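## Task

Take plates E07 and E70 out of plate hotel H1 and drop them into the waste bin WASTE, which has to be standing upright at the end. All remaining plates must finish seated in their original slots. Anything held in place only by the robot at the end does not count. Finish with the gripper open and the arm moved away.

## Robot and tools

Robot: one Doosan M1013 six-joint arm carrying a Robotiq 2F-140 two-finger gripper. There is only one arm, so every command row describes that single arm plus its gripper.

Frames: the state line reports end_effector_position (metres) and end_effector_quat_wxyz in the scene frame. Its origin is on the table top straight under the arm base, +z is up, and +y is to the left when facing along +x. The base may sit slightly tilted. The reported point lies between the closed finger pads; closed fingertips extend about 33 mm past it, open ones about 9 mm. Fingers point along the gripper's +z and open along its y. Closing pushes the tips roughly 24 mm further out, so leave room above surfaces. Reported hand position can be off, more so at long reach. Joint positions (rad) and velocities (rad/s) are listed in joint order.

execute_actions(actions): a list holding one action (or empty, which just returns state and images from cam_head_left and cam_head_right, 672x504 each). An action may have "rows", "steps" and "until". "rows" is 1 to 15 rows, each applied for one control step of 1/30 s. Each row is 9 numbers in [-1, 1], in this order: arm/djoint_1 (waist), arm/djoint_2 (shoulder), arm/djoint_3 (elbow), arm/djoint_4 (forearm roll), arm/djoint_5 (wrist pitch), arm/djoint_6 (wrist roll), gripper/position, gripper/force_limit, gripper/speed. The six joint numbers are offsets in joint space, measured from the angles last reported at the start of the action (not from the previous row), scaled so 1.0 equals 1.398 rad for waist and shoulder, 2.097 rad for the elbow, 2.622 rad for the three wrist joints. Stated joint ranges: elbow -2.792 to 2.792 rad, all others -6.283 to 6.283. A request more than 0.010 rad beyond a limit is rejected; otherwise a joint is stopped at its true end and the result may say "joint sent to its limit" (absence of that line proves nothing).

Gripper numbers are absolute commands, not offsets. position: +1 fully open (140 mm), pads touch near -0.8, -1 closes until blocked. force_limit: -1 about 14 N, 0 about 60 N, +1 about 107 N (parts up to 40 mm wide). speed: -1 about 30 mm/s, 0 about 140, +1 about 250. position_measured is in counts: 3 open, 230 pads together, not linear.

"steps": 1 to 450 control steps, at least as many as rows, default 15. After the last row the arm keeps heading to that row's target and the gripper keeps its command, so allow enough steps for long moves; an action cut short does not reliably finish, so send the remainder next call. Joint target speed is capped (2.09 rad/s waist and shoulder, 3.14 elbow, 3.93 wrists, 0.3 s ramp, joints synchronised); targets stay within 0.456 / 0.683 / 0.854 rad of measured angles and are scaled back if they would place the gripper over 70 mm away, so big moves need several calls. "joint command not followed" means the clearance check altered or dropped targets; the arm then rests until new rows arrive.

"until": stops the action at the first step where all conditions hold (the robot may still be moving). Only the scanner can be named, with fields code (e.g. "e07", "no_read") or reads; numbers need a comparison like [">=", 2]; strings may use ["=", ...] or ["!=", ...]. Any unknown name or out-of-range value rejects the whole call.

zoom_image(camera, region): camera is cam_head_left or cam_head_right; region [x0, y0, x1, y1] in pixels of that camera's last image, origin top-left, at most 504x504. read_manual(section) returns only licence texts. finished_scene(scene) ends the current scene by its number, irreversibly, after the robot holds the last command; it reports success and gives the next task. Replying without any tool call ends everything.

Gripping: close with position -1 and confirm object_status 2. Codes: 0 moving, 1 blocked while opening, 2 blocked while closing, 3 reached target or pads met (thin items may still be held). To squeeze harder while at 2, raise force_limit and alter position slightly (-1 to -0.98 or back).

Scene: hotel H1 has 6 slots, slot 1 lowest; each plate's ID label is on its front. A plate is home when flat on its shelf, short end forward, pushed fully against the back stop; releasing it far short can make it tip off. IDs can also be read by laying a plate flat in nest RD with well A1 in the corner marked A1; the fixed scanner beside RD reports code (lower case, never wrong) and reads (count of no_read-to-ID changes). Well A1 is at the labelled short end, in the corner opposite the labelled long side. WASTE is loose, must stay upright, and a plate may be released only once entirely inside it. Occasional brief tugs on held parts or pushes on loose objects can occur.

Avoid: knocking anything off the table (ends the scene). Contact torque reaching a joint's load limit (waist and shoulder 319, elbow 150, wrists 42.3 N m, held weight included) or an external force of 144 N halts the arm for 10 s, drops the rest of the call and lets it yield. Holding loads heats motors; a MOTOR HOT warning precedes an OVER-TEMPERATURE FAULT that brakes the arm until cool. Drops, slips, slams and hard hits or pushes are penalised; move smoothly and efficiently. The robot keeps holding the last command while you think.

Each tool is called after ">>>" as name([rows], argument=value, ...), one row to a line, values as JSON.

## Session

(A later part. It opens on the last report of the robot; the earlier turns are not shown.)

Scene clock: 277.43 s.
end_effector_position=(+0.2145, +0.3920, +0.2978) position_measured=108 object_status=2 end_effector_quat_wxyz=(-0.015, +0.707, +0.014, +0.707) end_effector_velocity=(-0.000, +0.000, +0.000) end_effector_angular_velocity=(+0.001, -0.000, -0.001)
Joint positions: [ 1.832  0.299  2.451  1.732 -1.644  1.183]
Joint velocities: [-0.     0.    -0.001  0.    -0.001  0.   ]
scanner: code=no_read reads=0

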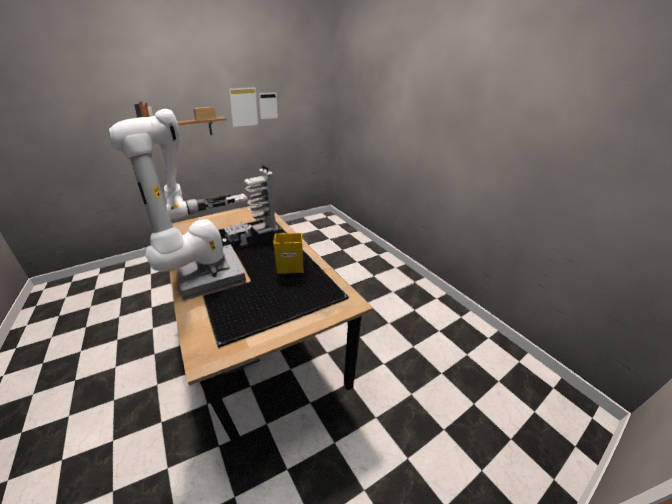

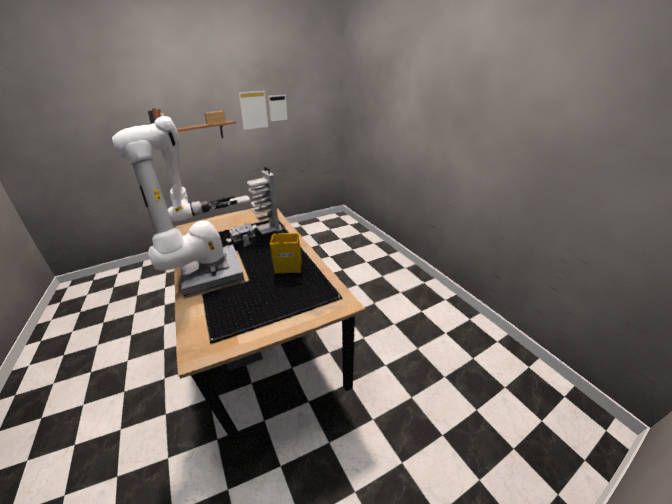

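>>> execute_actions([
  {"rows": [[0,-0.97,-0.041,-0.0815,-0.0368,-0.5533,-1,0.5,0]], "steps": 36},
])

Scene clock: 282.40 s.
end_effector_position=(+0.2801, +0.1081, +0.6657) position_measured=108 object_status=2 end_effector_quat_wxyz=(+0.028, +0.694, +0.063, +0.717) end_effector_velocity=(+0.099, -0.456, +0.073) end_effector_angular_velocity=(+0.589, +0.155, -0.044)
Joint positions: [ 1.831 -0.826  2.37   1.53  -1.735 -0.167]
Joint velocities: [-0.    -1.022 -0.019 -0.05  -0.023 -0.44 ]
scanner: code=no_read reads=0

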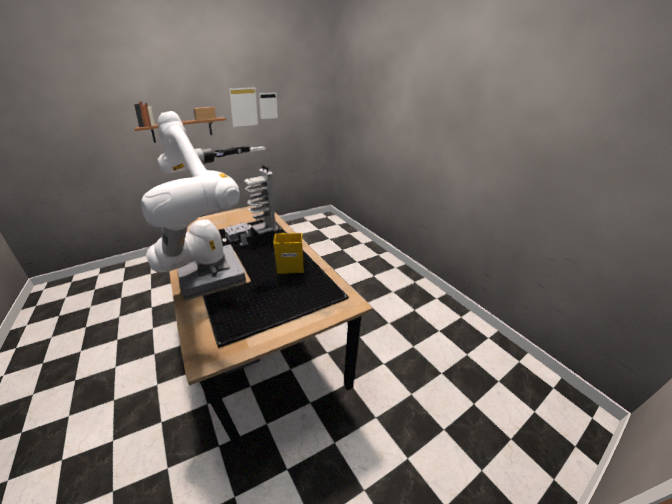

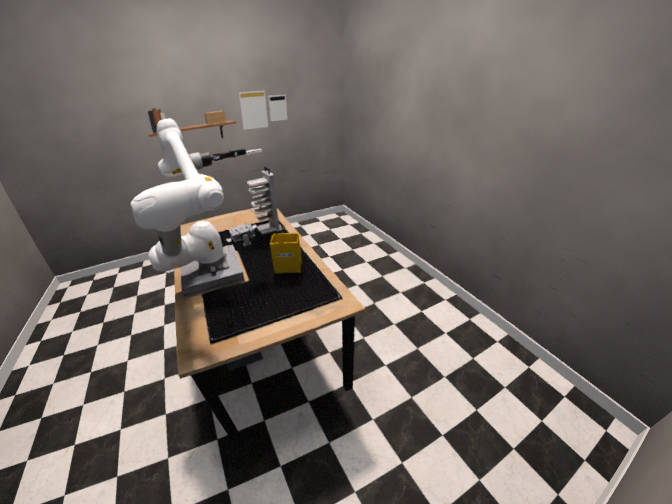

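>>> execute_actions([
  {"rows": [[-0.1652,-0.3677,-0.8011,-0.1186,0.1632,-0.8802,-1,0.5,0]], "steps": 66},
])

Scene clock: 285.67 s.
end_effector_position=(+0.2607, -1.0737, +0.8173) position_measured=108 object_status=2 end_effector_quat_wxyz=(+0.253, +0.702, -0.056, +0.663) end_effector_velocity=(-0.067, -0.363, -0.355) end_effector_angular_velocity=(-0.152, +0.349, -0.147)
Joint positions: [ 1.602 -1.337  0.715  1.221 -1.311 -2.435]
Joint velocities: [-0.044 -0.081 -0.602 -0.058  0.08  -0.893]
scanner: code=no_read reads=0

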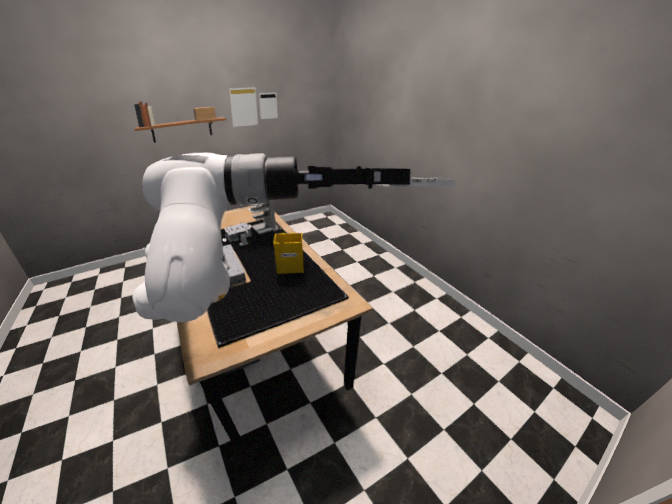

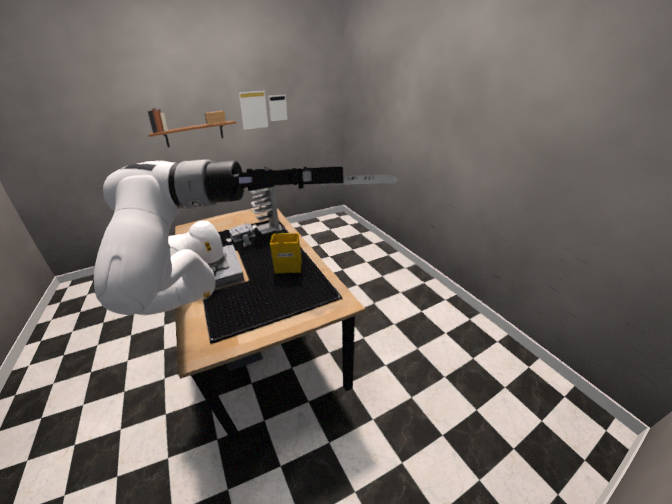

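>>> execute_actions(actions=[])

>>> zoom_image(camera="cam_head_left", region=[405, 178, 465, 206])

>>> zoom_image(camera="cam_head_right", region=[340, 176, 405, 203])

Scene clock: 286.50 s.
end_effector_position=(+0.2578, -1.0887, +0.8024) position_measured=108 object_status=2 end_effector_quat_wxyz=(+0.258, +0.706, -0.053, +0.657) end_effector_velocity=(-0.000, -0.000, -0.000) end_effector_angular_velocity=(+0.001, -0.001, -0.000)
Joint positions: [ 1.6   -1.34   0.689  1.219 -1.308 -2.475]
Joint velocities: [ 0.     0.    -0.001  0.     0.001  0.   ]
scanner: code=no_read reads=0

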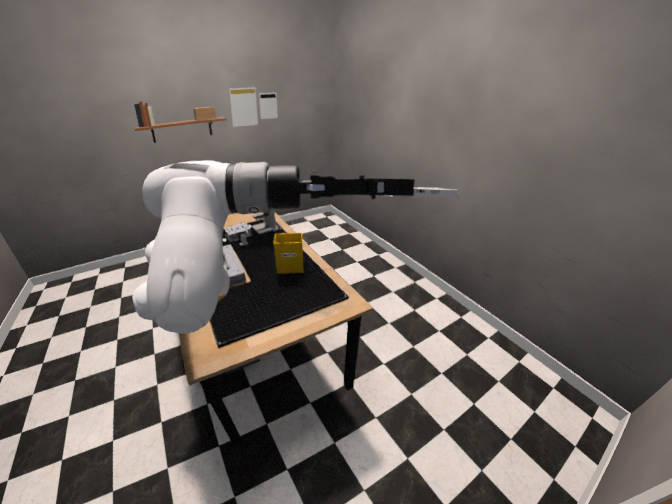

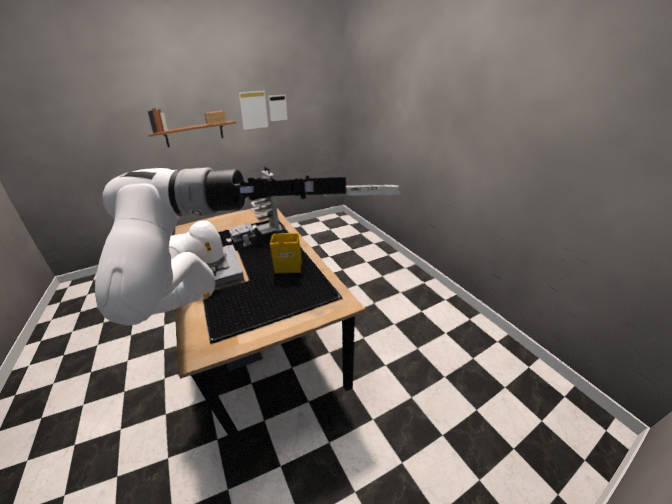

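Region (405, 178, 465, 206) of cam_head_left's 672x504 image, scaled by 8.400, with more detail than that image has; it fills the top 235 rows of this view, and the rest is white.

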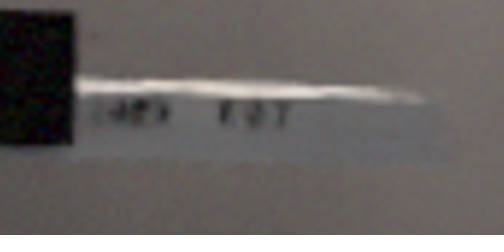

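Region (340, 176, 405, 203) of cam_head_right's 672x504 image, scaled by 7.754, with more detail than that image has; it fills the top 209 rows of this view, and the rest is white.

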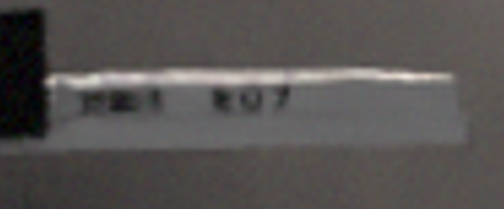

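>>> zoom_image(camera="cam_head_left", region=[262, 225, 316, 281])

>>> zoom_image(camera="cam_head_right", region=[260, 225, 314, 281])

Region (262, 225, 316, 281) of cam_head_left's 672x504 image, scaled by 9.000, with more detail than that image has; it fills the left 486 columns of this view, and the rest is white.

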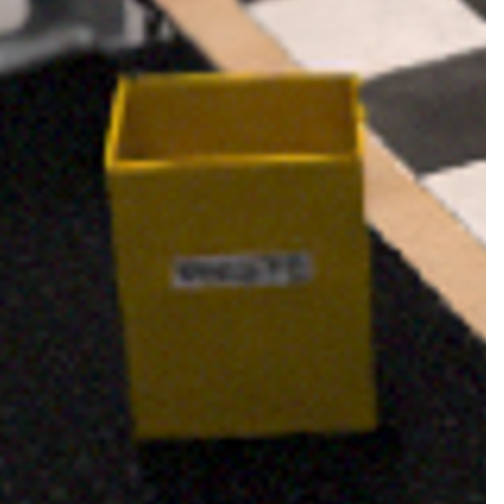

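Region (260, 225, 314, 281) of cam_head_right's 672x504 image, scaled by 9.000, with more detail than that image has; it fills the left 486 columns of this view, and the rest is white.

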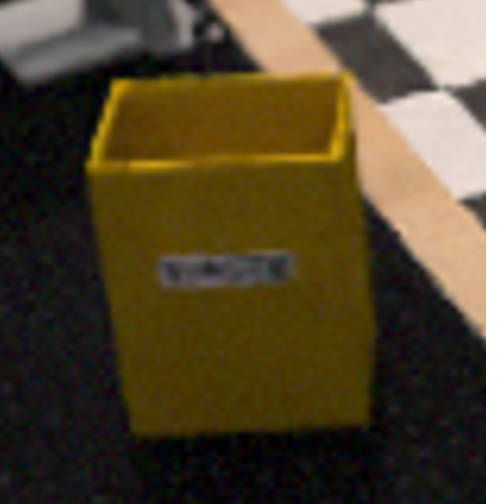

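>>> execute_actions([
  {"rows": [[-0.93,0.6,0.458,0.5076,0.007,0.639,-1,0.5,0]], "steps": 60},
])

Scene clock: 300.83 s.
end_effector_position=(+0.3217, +0.0144, +0.9837) position_measured=108 object_status=2 end_effector_quat_wxyz=(+0.077, +0.807, +0.034, +0.584) end_effector_velocity=(+0.276, +0.104, -0.394) end_effector_angular_velocity=(+0.519, +0.710, -0.793)
Joint positions: [ 0.781 -0.664  1.494  2.322 -1.292 -1.146]
Joint velocities: [-0.906  0.363  0.347  0.504  0.004  0.765]
scanner: code=no_read reads=0

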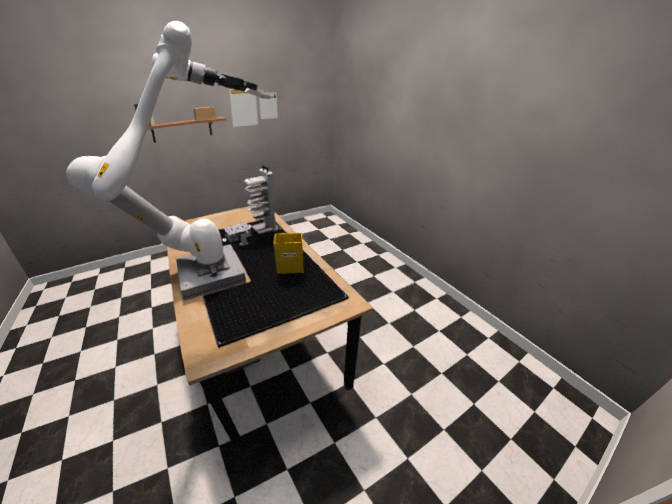

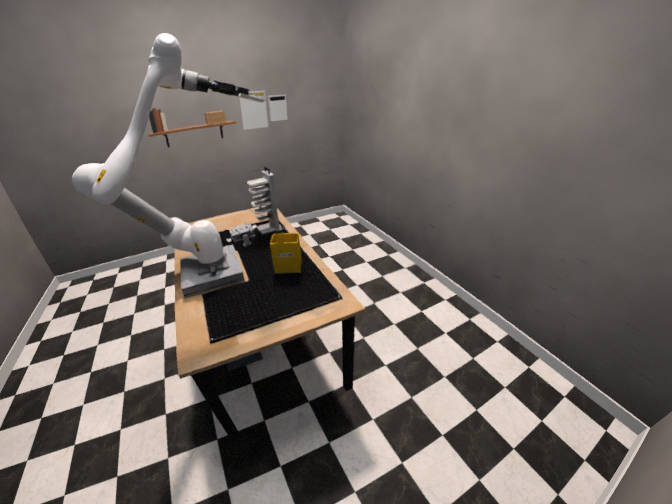

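>>> execute_actions([
  {"rows": [[-0.8162,0.3615,0.2491,0.3126,0.0031,0.455,-1,0.5,0]], "steps": 52},
])

>>> zoom_image(camera="cam_head_left", region=[250, 180, 330, 280])

>>> zoom_image(camera="cam_head_right", region=[248, 180, 328, 280])

Scene clock: 305.40 s.
end_effector_position=(+0.4182, -0.1410, +0.3378) position_measured=108 object_status=2 end_effector_quat_wxyz=(-0.002, -0.531, +0.847, +0.004) end_effector_velocity=(-0.001, +0.001, -0.000) end_effector_angular_velocity=(+0.002, +0.002, -0.001)
Joint positions: [-0.36  -0.159  2.017  3.142 -1.284  0.047]
Joint velocities: [-0.     0.     0.001  0.001 -0.002  0.001]
scanner: code=no_read reads=0

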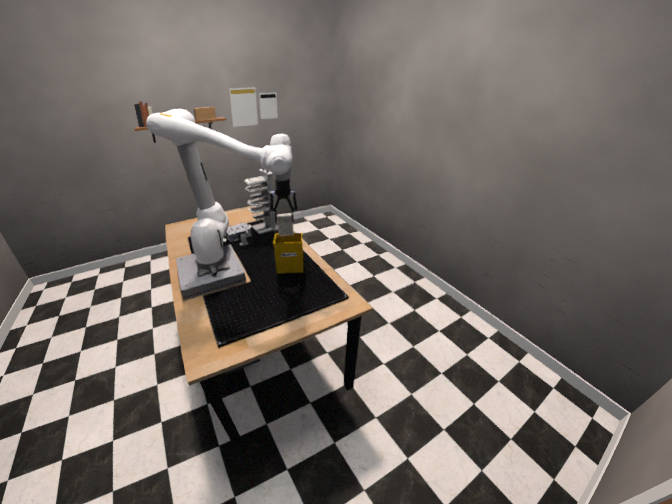

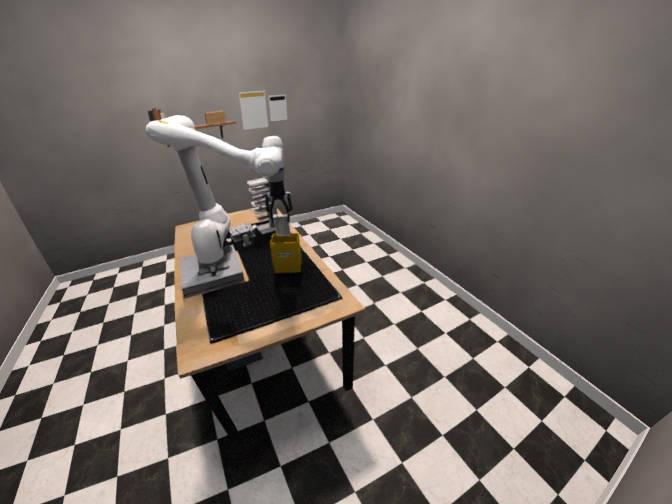

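Region (250, 180, 330, 280) of cam_head_left's 672x504 image, scaled by 5.040, with more detail than that image has; it fills the left 403 columns of this view, and the rest is white.

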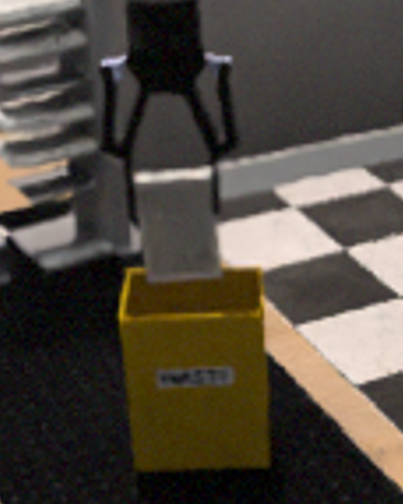

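Region (248, 180, 328, 280) of cam_head_right's 672x504 image, scaled by 5.040, with more detail than that image has; it fills the left 403 columns of this view, and the rest is white.

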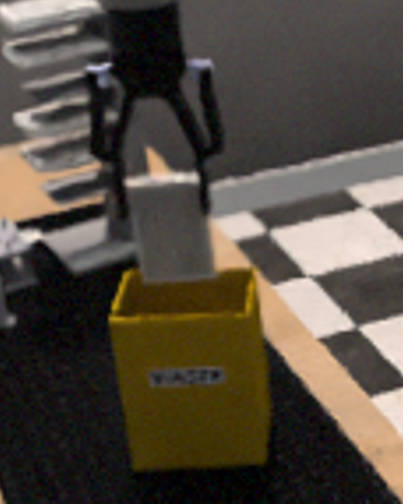

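>>> execute_actions([
  {"rows": [[0,0.0443,0.0462,0,0.0607,0,-1,0.5,0]], "steps": 15},
])

>>> zoom_image(camera="cam_head_left", region=[255, 195, 320, 260])

>>> zoom_image(camera="cam_head_right", region=[253, 195, 318, 260])

Scene clock: 309.87 s.
end_effector_position=(+0.4236, -0.1432, +0.2598) position_measured=108 object_status=2 end_effector_quat_wxyz=(-0.002, -0.531, +0.847, +0.003) end_effector_velocity=(-0.000, -0.000, +0.000) end_effector_angular_velocity=(-0.000, -0.001, -0.001)
Joint positions: [-0.36  -0.097  2.114  3.142 -1.125  0.047]
Joint velocities: [-0.    -0.001  0.     0.     0.     0.   ]
scanner: code=no_read reads=0

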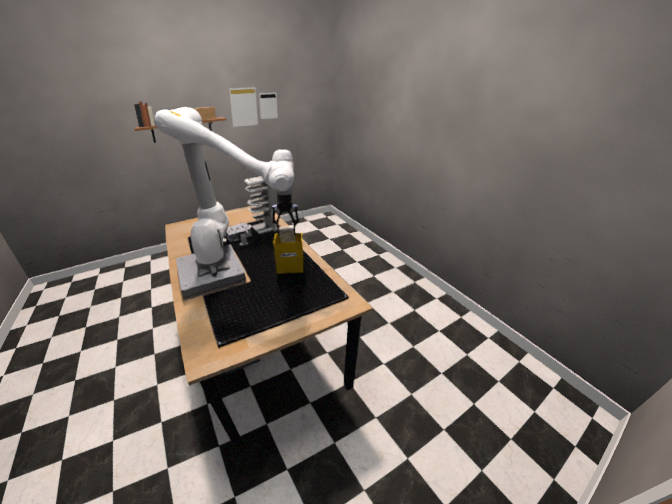

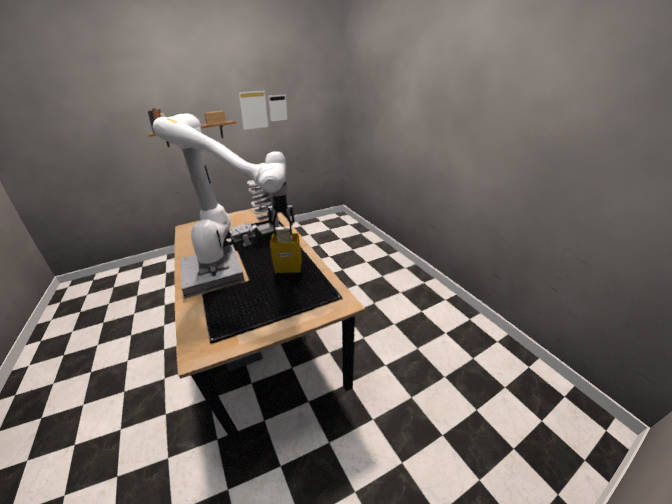

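Region (255, 195, 320, 260) of cam_head_left's 672x504 image, scaled by 7.754, with more detail than that image has.

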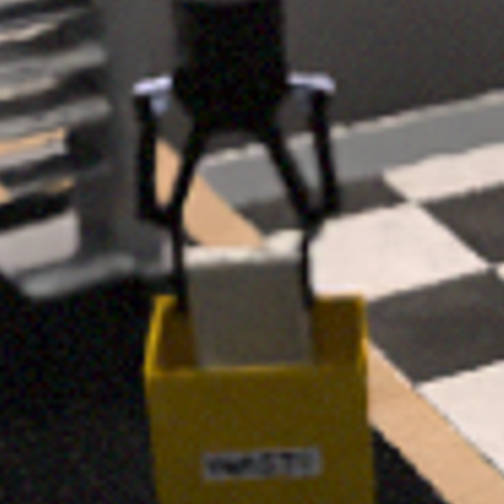

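Region (253, 195, 318, 260) of cam_head_right's 672x504 image, scaled by 7.754, with more detail than that image has.

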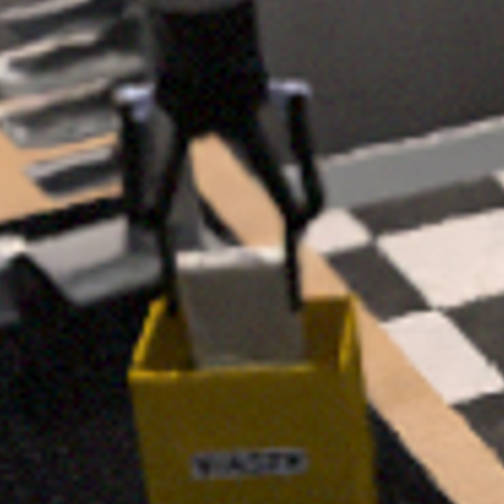

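>>> execute_actions([
  {"rows": [[0,0.0653,0.0469,0,0.0725,0,-1,0.5,0]], "steps": 16},
])

>>> zoom_image(camera="cam_head_left", region=[255, 205, 320, 280])

>>> zoom_image(camera="cam_head_right", region=[253, 205, 318, 280])

Scene clock: 323.43 s.
end_effector_position=(+0.4249, -0.1436, +0.1779) position_measured=108 object_status=2 end_effector_quat_wxyz=(-0.002, -0.531, +0.847, +0.005) end_effector_velocity=(+0.000, -0.000, +0.000) end_effector_angular_velocity=(-0.000, +0.001, -0.000)
Joint positions: [-0.36  -0.011  2.205  3.142 -0.951  0.047]
Joint velocities: [-0.     0.    -0.001 -0.001 -0.001  0.   ]
FORCE FAULT: contact force on the arm reached its limit, and the arm stopped for 10 seconds. The contact can be on any part of the arm, not only on its tool. The arm's remaining commands of this call were not run. The arm holds still and accepts commands again. Move the arm away from the contact; if what it grips holds it there, let go first. Pushing or pulling that hard again can fault the arm again.
scanner: code=no_read reads=0

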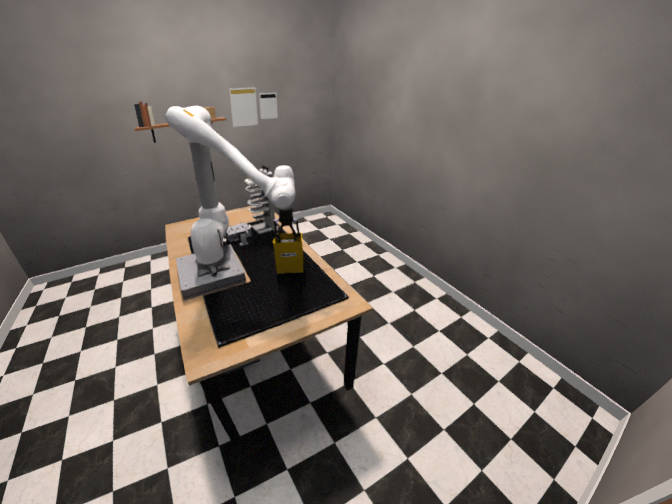

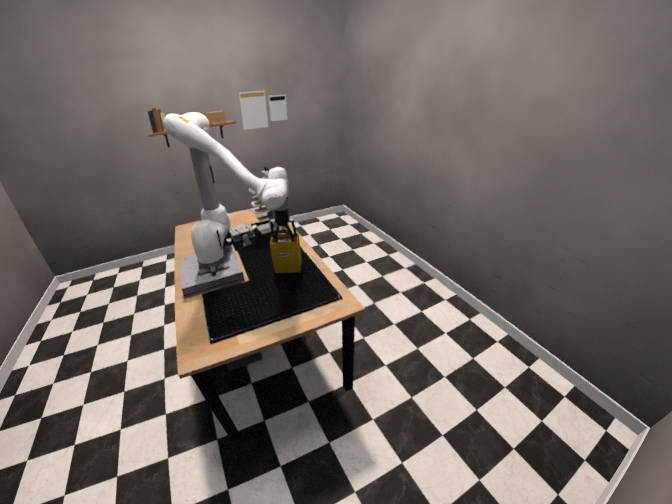

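Region (255, 205, 320, 280) of cam_head_left's 672x504 image, scaled by 6.720, with more detail than that image has; it fills the left 437 columns of this view, and the rest is white.

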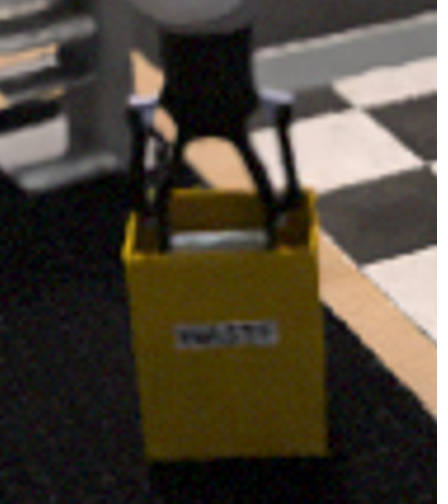

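Region (253, 205, 318, 280) of cam_head_right's 672x504 image, scaled by 6.720, with more detail than that image has; it fills the left 437 columns of this view, and the rest is white.

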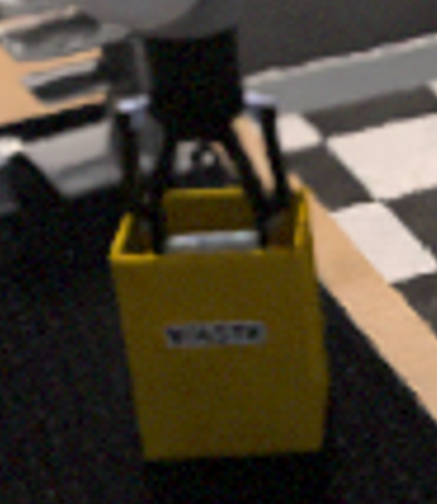

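>>> execute_actions([
  {"rows": [[0,-0.0082,-0.0126,0,-0.0131,0,-1,0.5,0]], "steps": 10},
])

>>> zoom_image(camera="cam_head_left", region=[260, 205, 315, 260])

>>> zoom_image(camera="cam_head_right", region=[258, 205, 313, 260])

Scene clock: 326.37 s.
end_effector_position=(+0.4306, -0.1460, +0.1951) position_measured=108 object_status=2 end_effector_quat_wxyz=(-0.001, -0.531, +0.847, +0.003) end_effector_velocity=(+0.000, +0.000, -0.000) end_effector_angular_velocity=(+0.000, -0.002, -0.001)
Joint positions: [-0.36  -0.023  2.178  3.142 -0.985  0.047]
Joint velocities: [-0.    -0.     0.     0.001  0.002  0.001]
scanner: code=no_read reads=0

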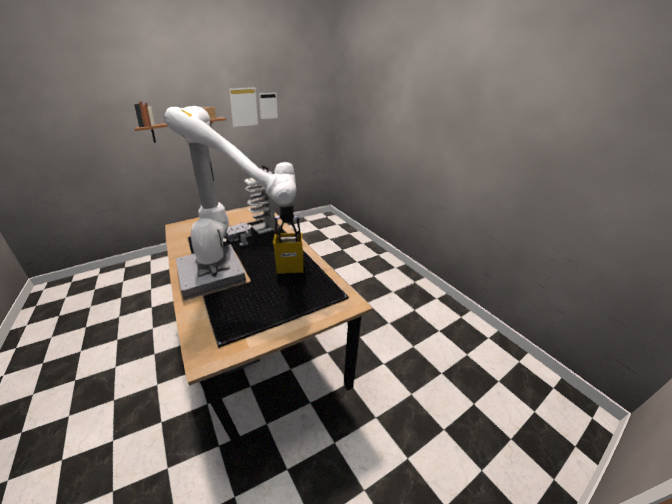

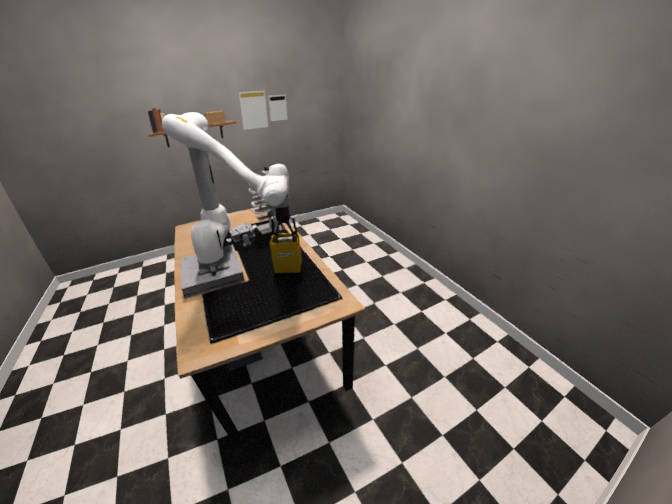

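Region (260, 205, 315, 260) of cam_head_left's 672x504 image, scaled by 9.164, with more detail than that image has.

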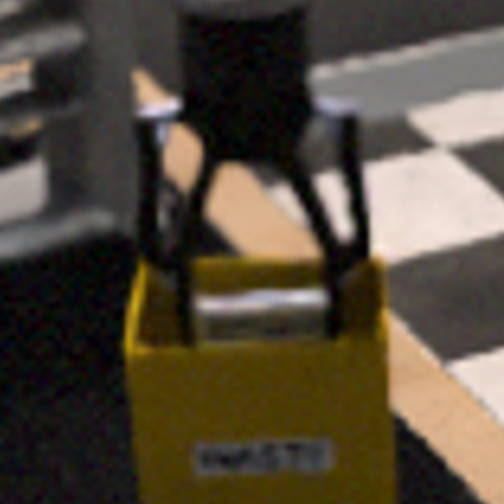

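Region (258, 205, 313, 260) of cam_head_right's 672x504 image, scaled by 9.164, with more detail than that image has.

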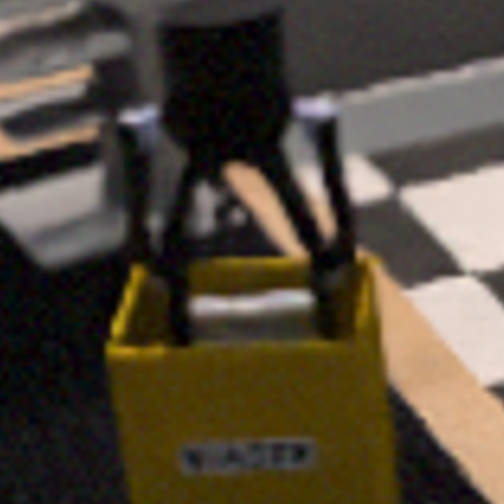

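>>> execute_actions([
  {"rows": [[0,0.0029,0.0022,0,0.0033,0,-1,0.5,0],[0,0.0029,0.0022,0,0.0033,0,-1,0.5,0],[0,0.0029,0.0022,0,0.0033,0,-1,0.5,0],[0,0.0029,0.0022,0,0.0033,0,-1,0.5,0],[0,0.0029,0.0022,0,0.0033,0,-1,0.5,0],[0,0.0029,0.0022,0,0.0033,0,-1,0.5,0],[0,0.0029,0.0022,0,0.0033,0,0.3,-0.5,0]], "steps": 18},
])

>>> zoom_image(camera="cam_head_left", region=[260, 205, 315, 280])

Scene clock: 331.70 s.
end_effector_position=(+0.4304, -0.1459, +0.1912) position_measured=91 object_status=0 end_effector_quat_wxyz=(-0.001, -0.531, +0.847, +0.003) end_effector_velocity=(+0.000, -0.000, +0.000) end_effector_angular_velocity=(+0.000, +0.000, -0.000)
Joint positions: [-0.36  -0.019  2.183  3.142 -0.977  0.047]
Joint velocities: [-0.    -0.    -0.     0.    -0.001  0.   ]
scanner: code=no_read reads=0

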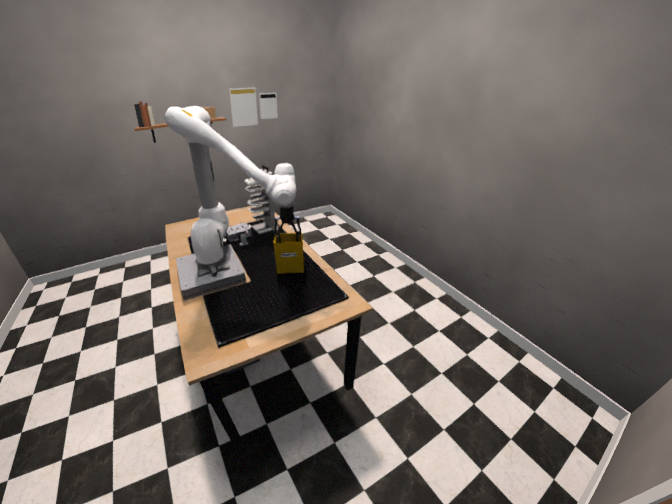

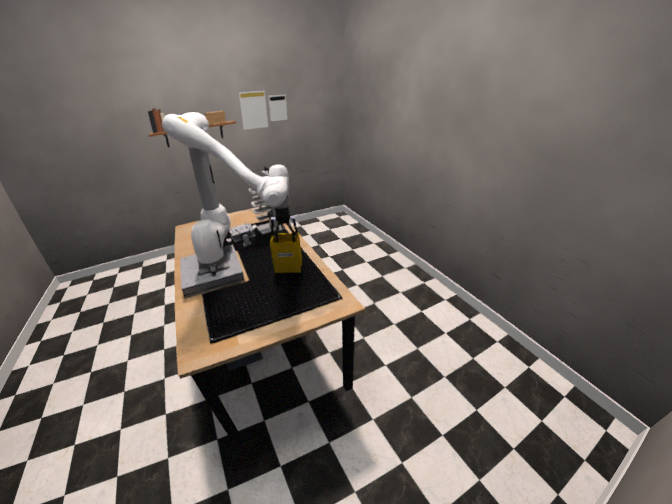

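Region (260, 205, 315, 280) of cam_head_left's 672x504 image, scaled by 6.720, with more detail than that image has; it fills the left 370 columns of this view, and the rest is white.

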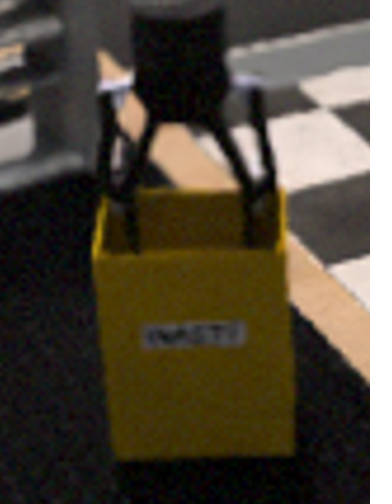

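>>> execute_actions([
  {"rows": [[0,-0.0625,-0.0571,0,-0.0792,0,0.3,0,0],[0,-0.0625,-0.0571,0,-0.0792,0,0.3,0,0],[0,-0.0625,-0.0571,0,-0.0792,0,0.3,0,0],[0,-0.0625,-0.0571,0,-0.0792,0,0.3,0,0],[0,-0.0625,-0.0571,0,-0.0792,0,0.3,0,0],[0,-0.0625,-0.0571,0,-0.0792,0,0.3,0,0],[0,-0.0625,-0.0571,0,-0.0792,0,0.3,0,0],[0,-0.0625,-0.0571,0,-0.0792,0,0.3,0,0],[0,-0.0625,-0.0571,0,-0.0792,0,0.3,0,0],[0,-0.0625,-0.0571,0,-0.0792,0,0.3,0,0],[0,-0.0625,-0.0571,0,-0.0792,0,0.3,0,0],[0.995,-0.1245,-0.018,-0.576,-0.29,0.129,1,0,0]], "steps": 55},
])

Scene clock: 342.13 s.
end_effector_position=(+0.4363, +0.1217, +0.6193) position_measured=3 object_status=3 end_effector_quat_wxyz=(+0.263, +0.658, -0.262, +0.655) end_effector_velocity=(-0.007, +0.023, +0.007) end_effector_angular_velocity=(-0.007, -0.019, +0.052)
Joint positions: [ 1.03  -0.193  2.145  1.633 -1.737  0.385]
Joint velocities: [ 0.052 -0.    -0.001 -0.017 -0.007  0.003]
scanner: code=no_read reads=0

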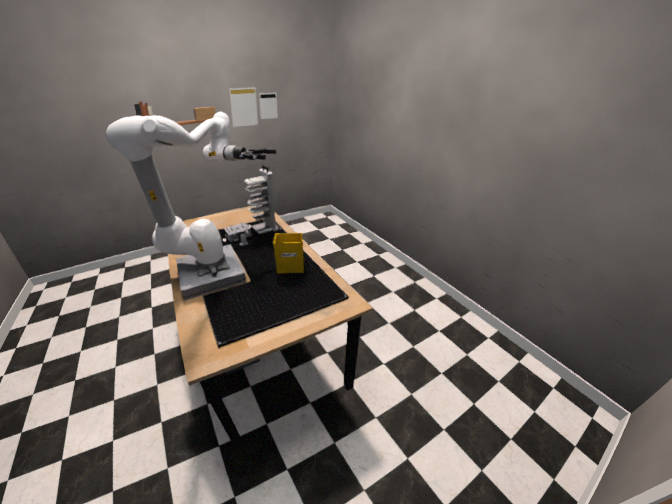

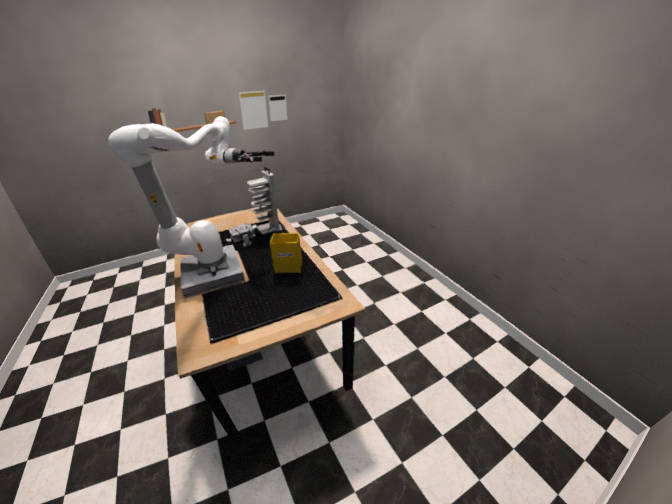

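>>> execute_actions([
  {"rows": [[0.417,0.0981,0.0974,-0.0357,0.0735,0.1289,1,0,0]], "steps": 26},
])

Scene clock: 346.03 s.
end_effector_position=(+0.3006, +0.3967, +0.4705) position_measured=3 object_status=3 end_effector_quat_wxyz=(-0.016, +0.707, +0.013, +0.707) end_effector_velocity=(+0.000, +0.000, -0.001) end_effector_angular_velocity=(-0.000, +0.001, +0.002)
Joint positions: [ 1.613 -0.056  2.349  1.539 -1.544  0.723]
Joint velocities: [-0.     0.     0.    -0.     0.002  0.   ]
scanner: code=no_read reads=0

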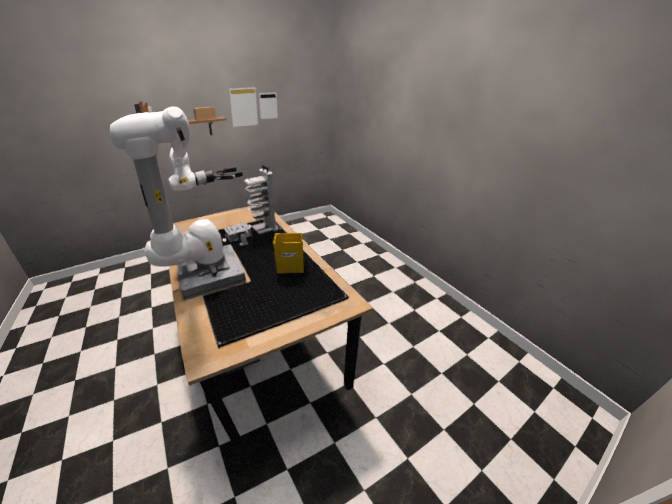

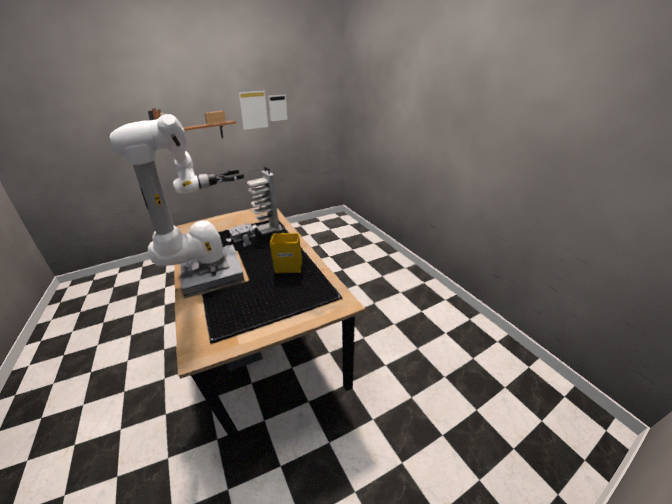

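>>> execute_actions([
  {"rows": [[-0.1166,0.3469,0.0651,-0.0643,0.0051,0.2379,1,0.5,0]], "steps": 24},
])

>>> zoom_image(camera="cam_head_left", region=[225, 175, 280, 230])

Scene clock: 349.80 s.
end_effector_position=(+0.3617, +0.3969, +0.2398) position_measured=3 object_status=3 end_effector_quat_wxyz=(-0.015, +0.707, +0.014, +0.707) end_effector_velocity=(+0.000, +0.001, -0.000) end_effector_angular_velocity=(+0.002, +0.001, +0.000)
Joint positions: [ 1.45   0.429  2.486  1.371 -1.531  1.347]
Joint velocities: [-0.     0.001 -0.002  0.     0.001  0.002]
scanner: code=no_read reads=0

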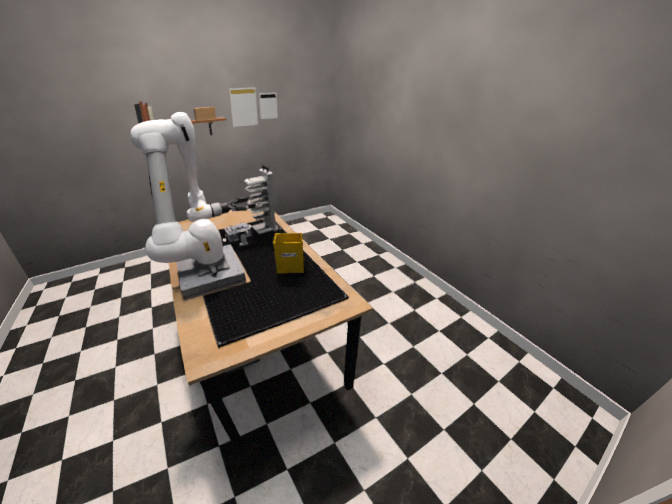

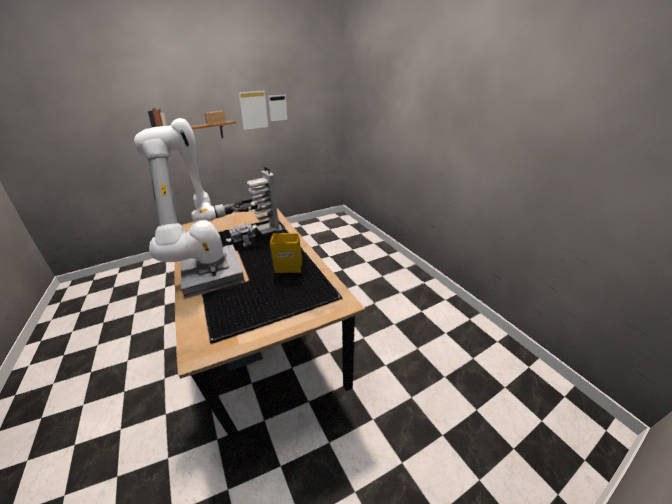

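Region (225, 175, 280, 230) of cam_head_left's 672x504 image, scaled by 9.164, with more detail than that image has.

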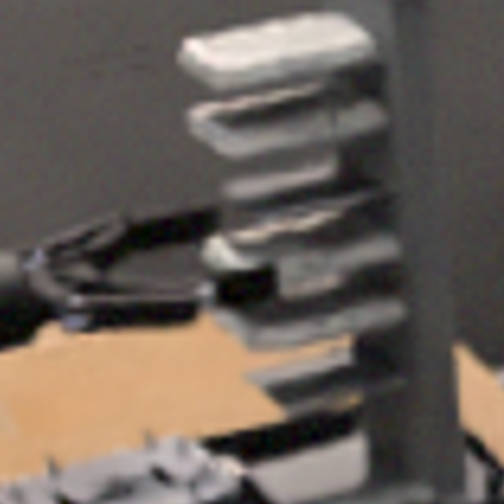

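>>> execute_actions([
  {"rows": [[0,-0.0028,0,0,0,-0.0015,1,0.5,0],[0,-0.0028,0,0,0,-0.0015,1,0.5,0],[0,-0.0028,0,0,0,-0.0015,1,0.5,0],[0,-0.0028,0,0,0,-0.0015,-1,0.5,0]], "steps": 21},
])

Scene clock: 352.07 s.
end_effector_position=(+0.3616, +0.3969, +0.2416) position_measured=110 object_status=0 end_effector_quat_wxyz=(-0.015, +0.707, +0.014, +0.707) end_effector_velocity=(+0.000, +0.002, +0.001) end_effector_angular_velocity=(+0.001, -0.001, +0.001)
Joint positions: [ 1.451  0.425  2.486  1.371 -1.531  1.343]
Joint velocities: [-0.     0.    -0.002 -0.001 -0.    -0.001]
scanner: code=no_read reads=0

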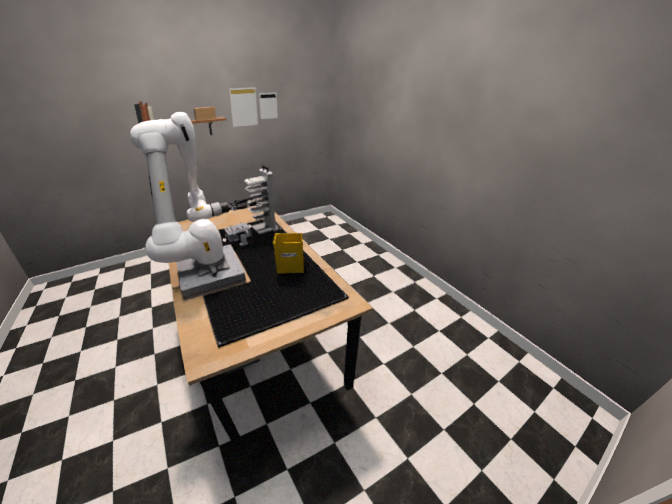

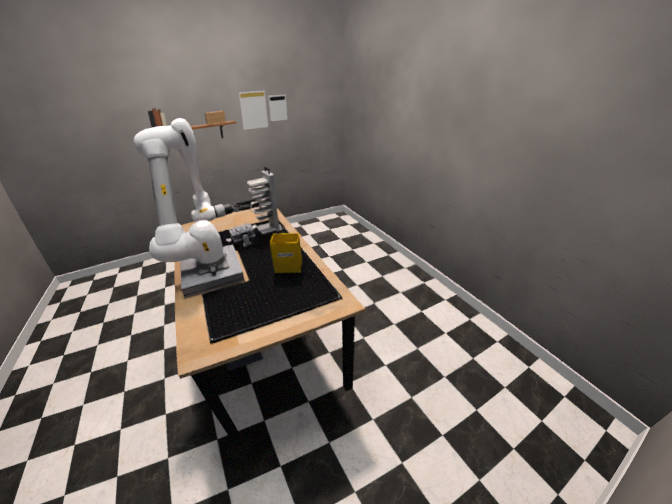

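>>> execute_actions([
  {"rows": [[0,-0.0074,-0.0002,0,0.0008,-0.0041,-1,0.5,0],[0,-0.0074,-0.0002,0,0.0008,-0.0041,-1,0.5,0],[0,-0.0074,-0.0002,0,0.0008,-0.0041,-1,0.5,0],[0,-0.0074,-0.0002,0,0.0008,-0.0041,-1,0.5,0],[0,-0.0074,-0.0002,0,0.0008,-0.0041,-1,0.5,0],[0.02,-0.0077,0.0001,0.0105,-0.0017,-0.0045,-1,0.5,0],[0.04,-0.0079,0.0003,0.0209,-0.0042,-0.0049,-1,0.5,0],[0.06,-0.008,0.0003,0.0314,-0.0067,-0.0053,-1,0.5,0],[0.08,-0.0079,0.0,0.0418,-0.0092,-0.0057,-1,0.5,0],[0.10,-0.0078,-0.0005,0.0523,-0.0117,-0.0061,-1,0.5,0],[0.1159,-0.0076,-0.001,0.0606,-0.0137,-0.0064,-1,0.5,0],[0.14,-0.007,-0.0021,0.073,-0.0169,-0.007,-1,0.5,0],[0.17,-0.0062,-0.0037,0.0884,-0.0209,-0.0077,-1,0.5,0],[0.21,-0.0048,-0.0063,0.109,-0.0263,-0.0087,-1,0.5,0],[0.2725,-0.0021,-0.0112,0.1411,-0.0346,-0.0103,-1,0.5,0]], "steps": 27},
])

>>> zoom_image(camera="cam_head_left", region=[200, 170, 285, 235])

Scene clock: 357.53 s.
end_effector_position=(+0.2141, +0.3922, +0.2468) position_measured=111 object_status=2 end_effector_quat_wxyz=(-0.015, +0.707, +0.014, +0.707) end_effector_velocity=(-0.000, +0.000, +0.001) end_effector_angular_velocity=(-0.000, -0.002, -0.000)
Joint positions: [ 1.832  0.422  2.463  1.741 -1.622  1.316]
Joint velocities: [ 0.     0.    -0.001 -0.    -0.002 -0.001]
scanner: code=no_read reads=0

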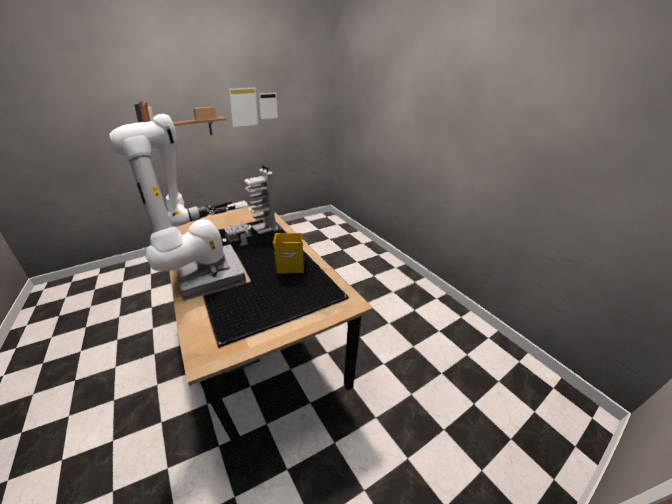

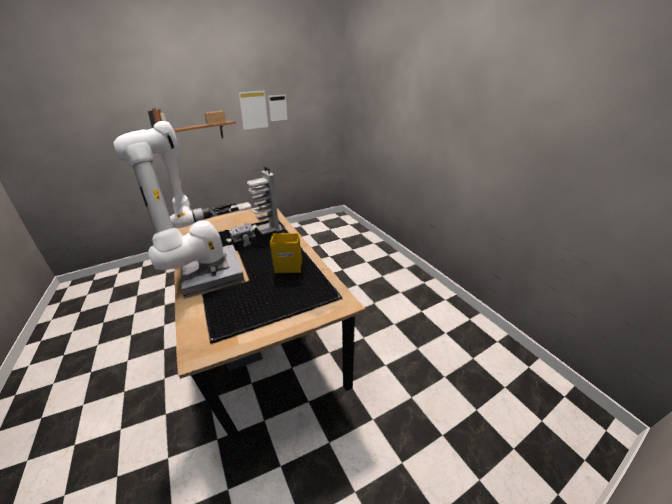

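Region (200, 170, 285, 235) of cam_head_left's 672x504 image, scaled by 5.929, with more detail than that image has; it fills the top 385 rows of this view, and the rest is white.

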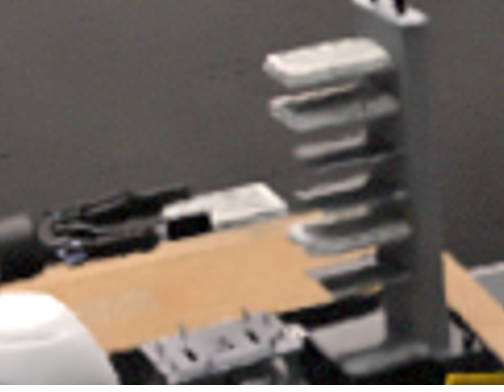

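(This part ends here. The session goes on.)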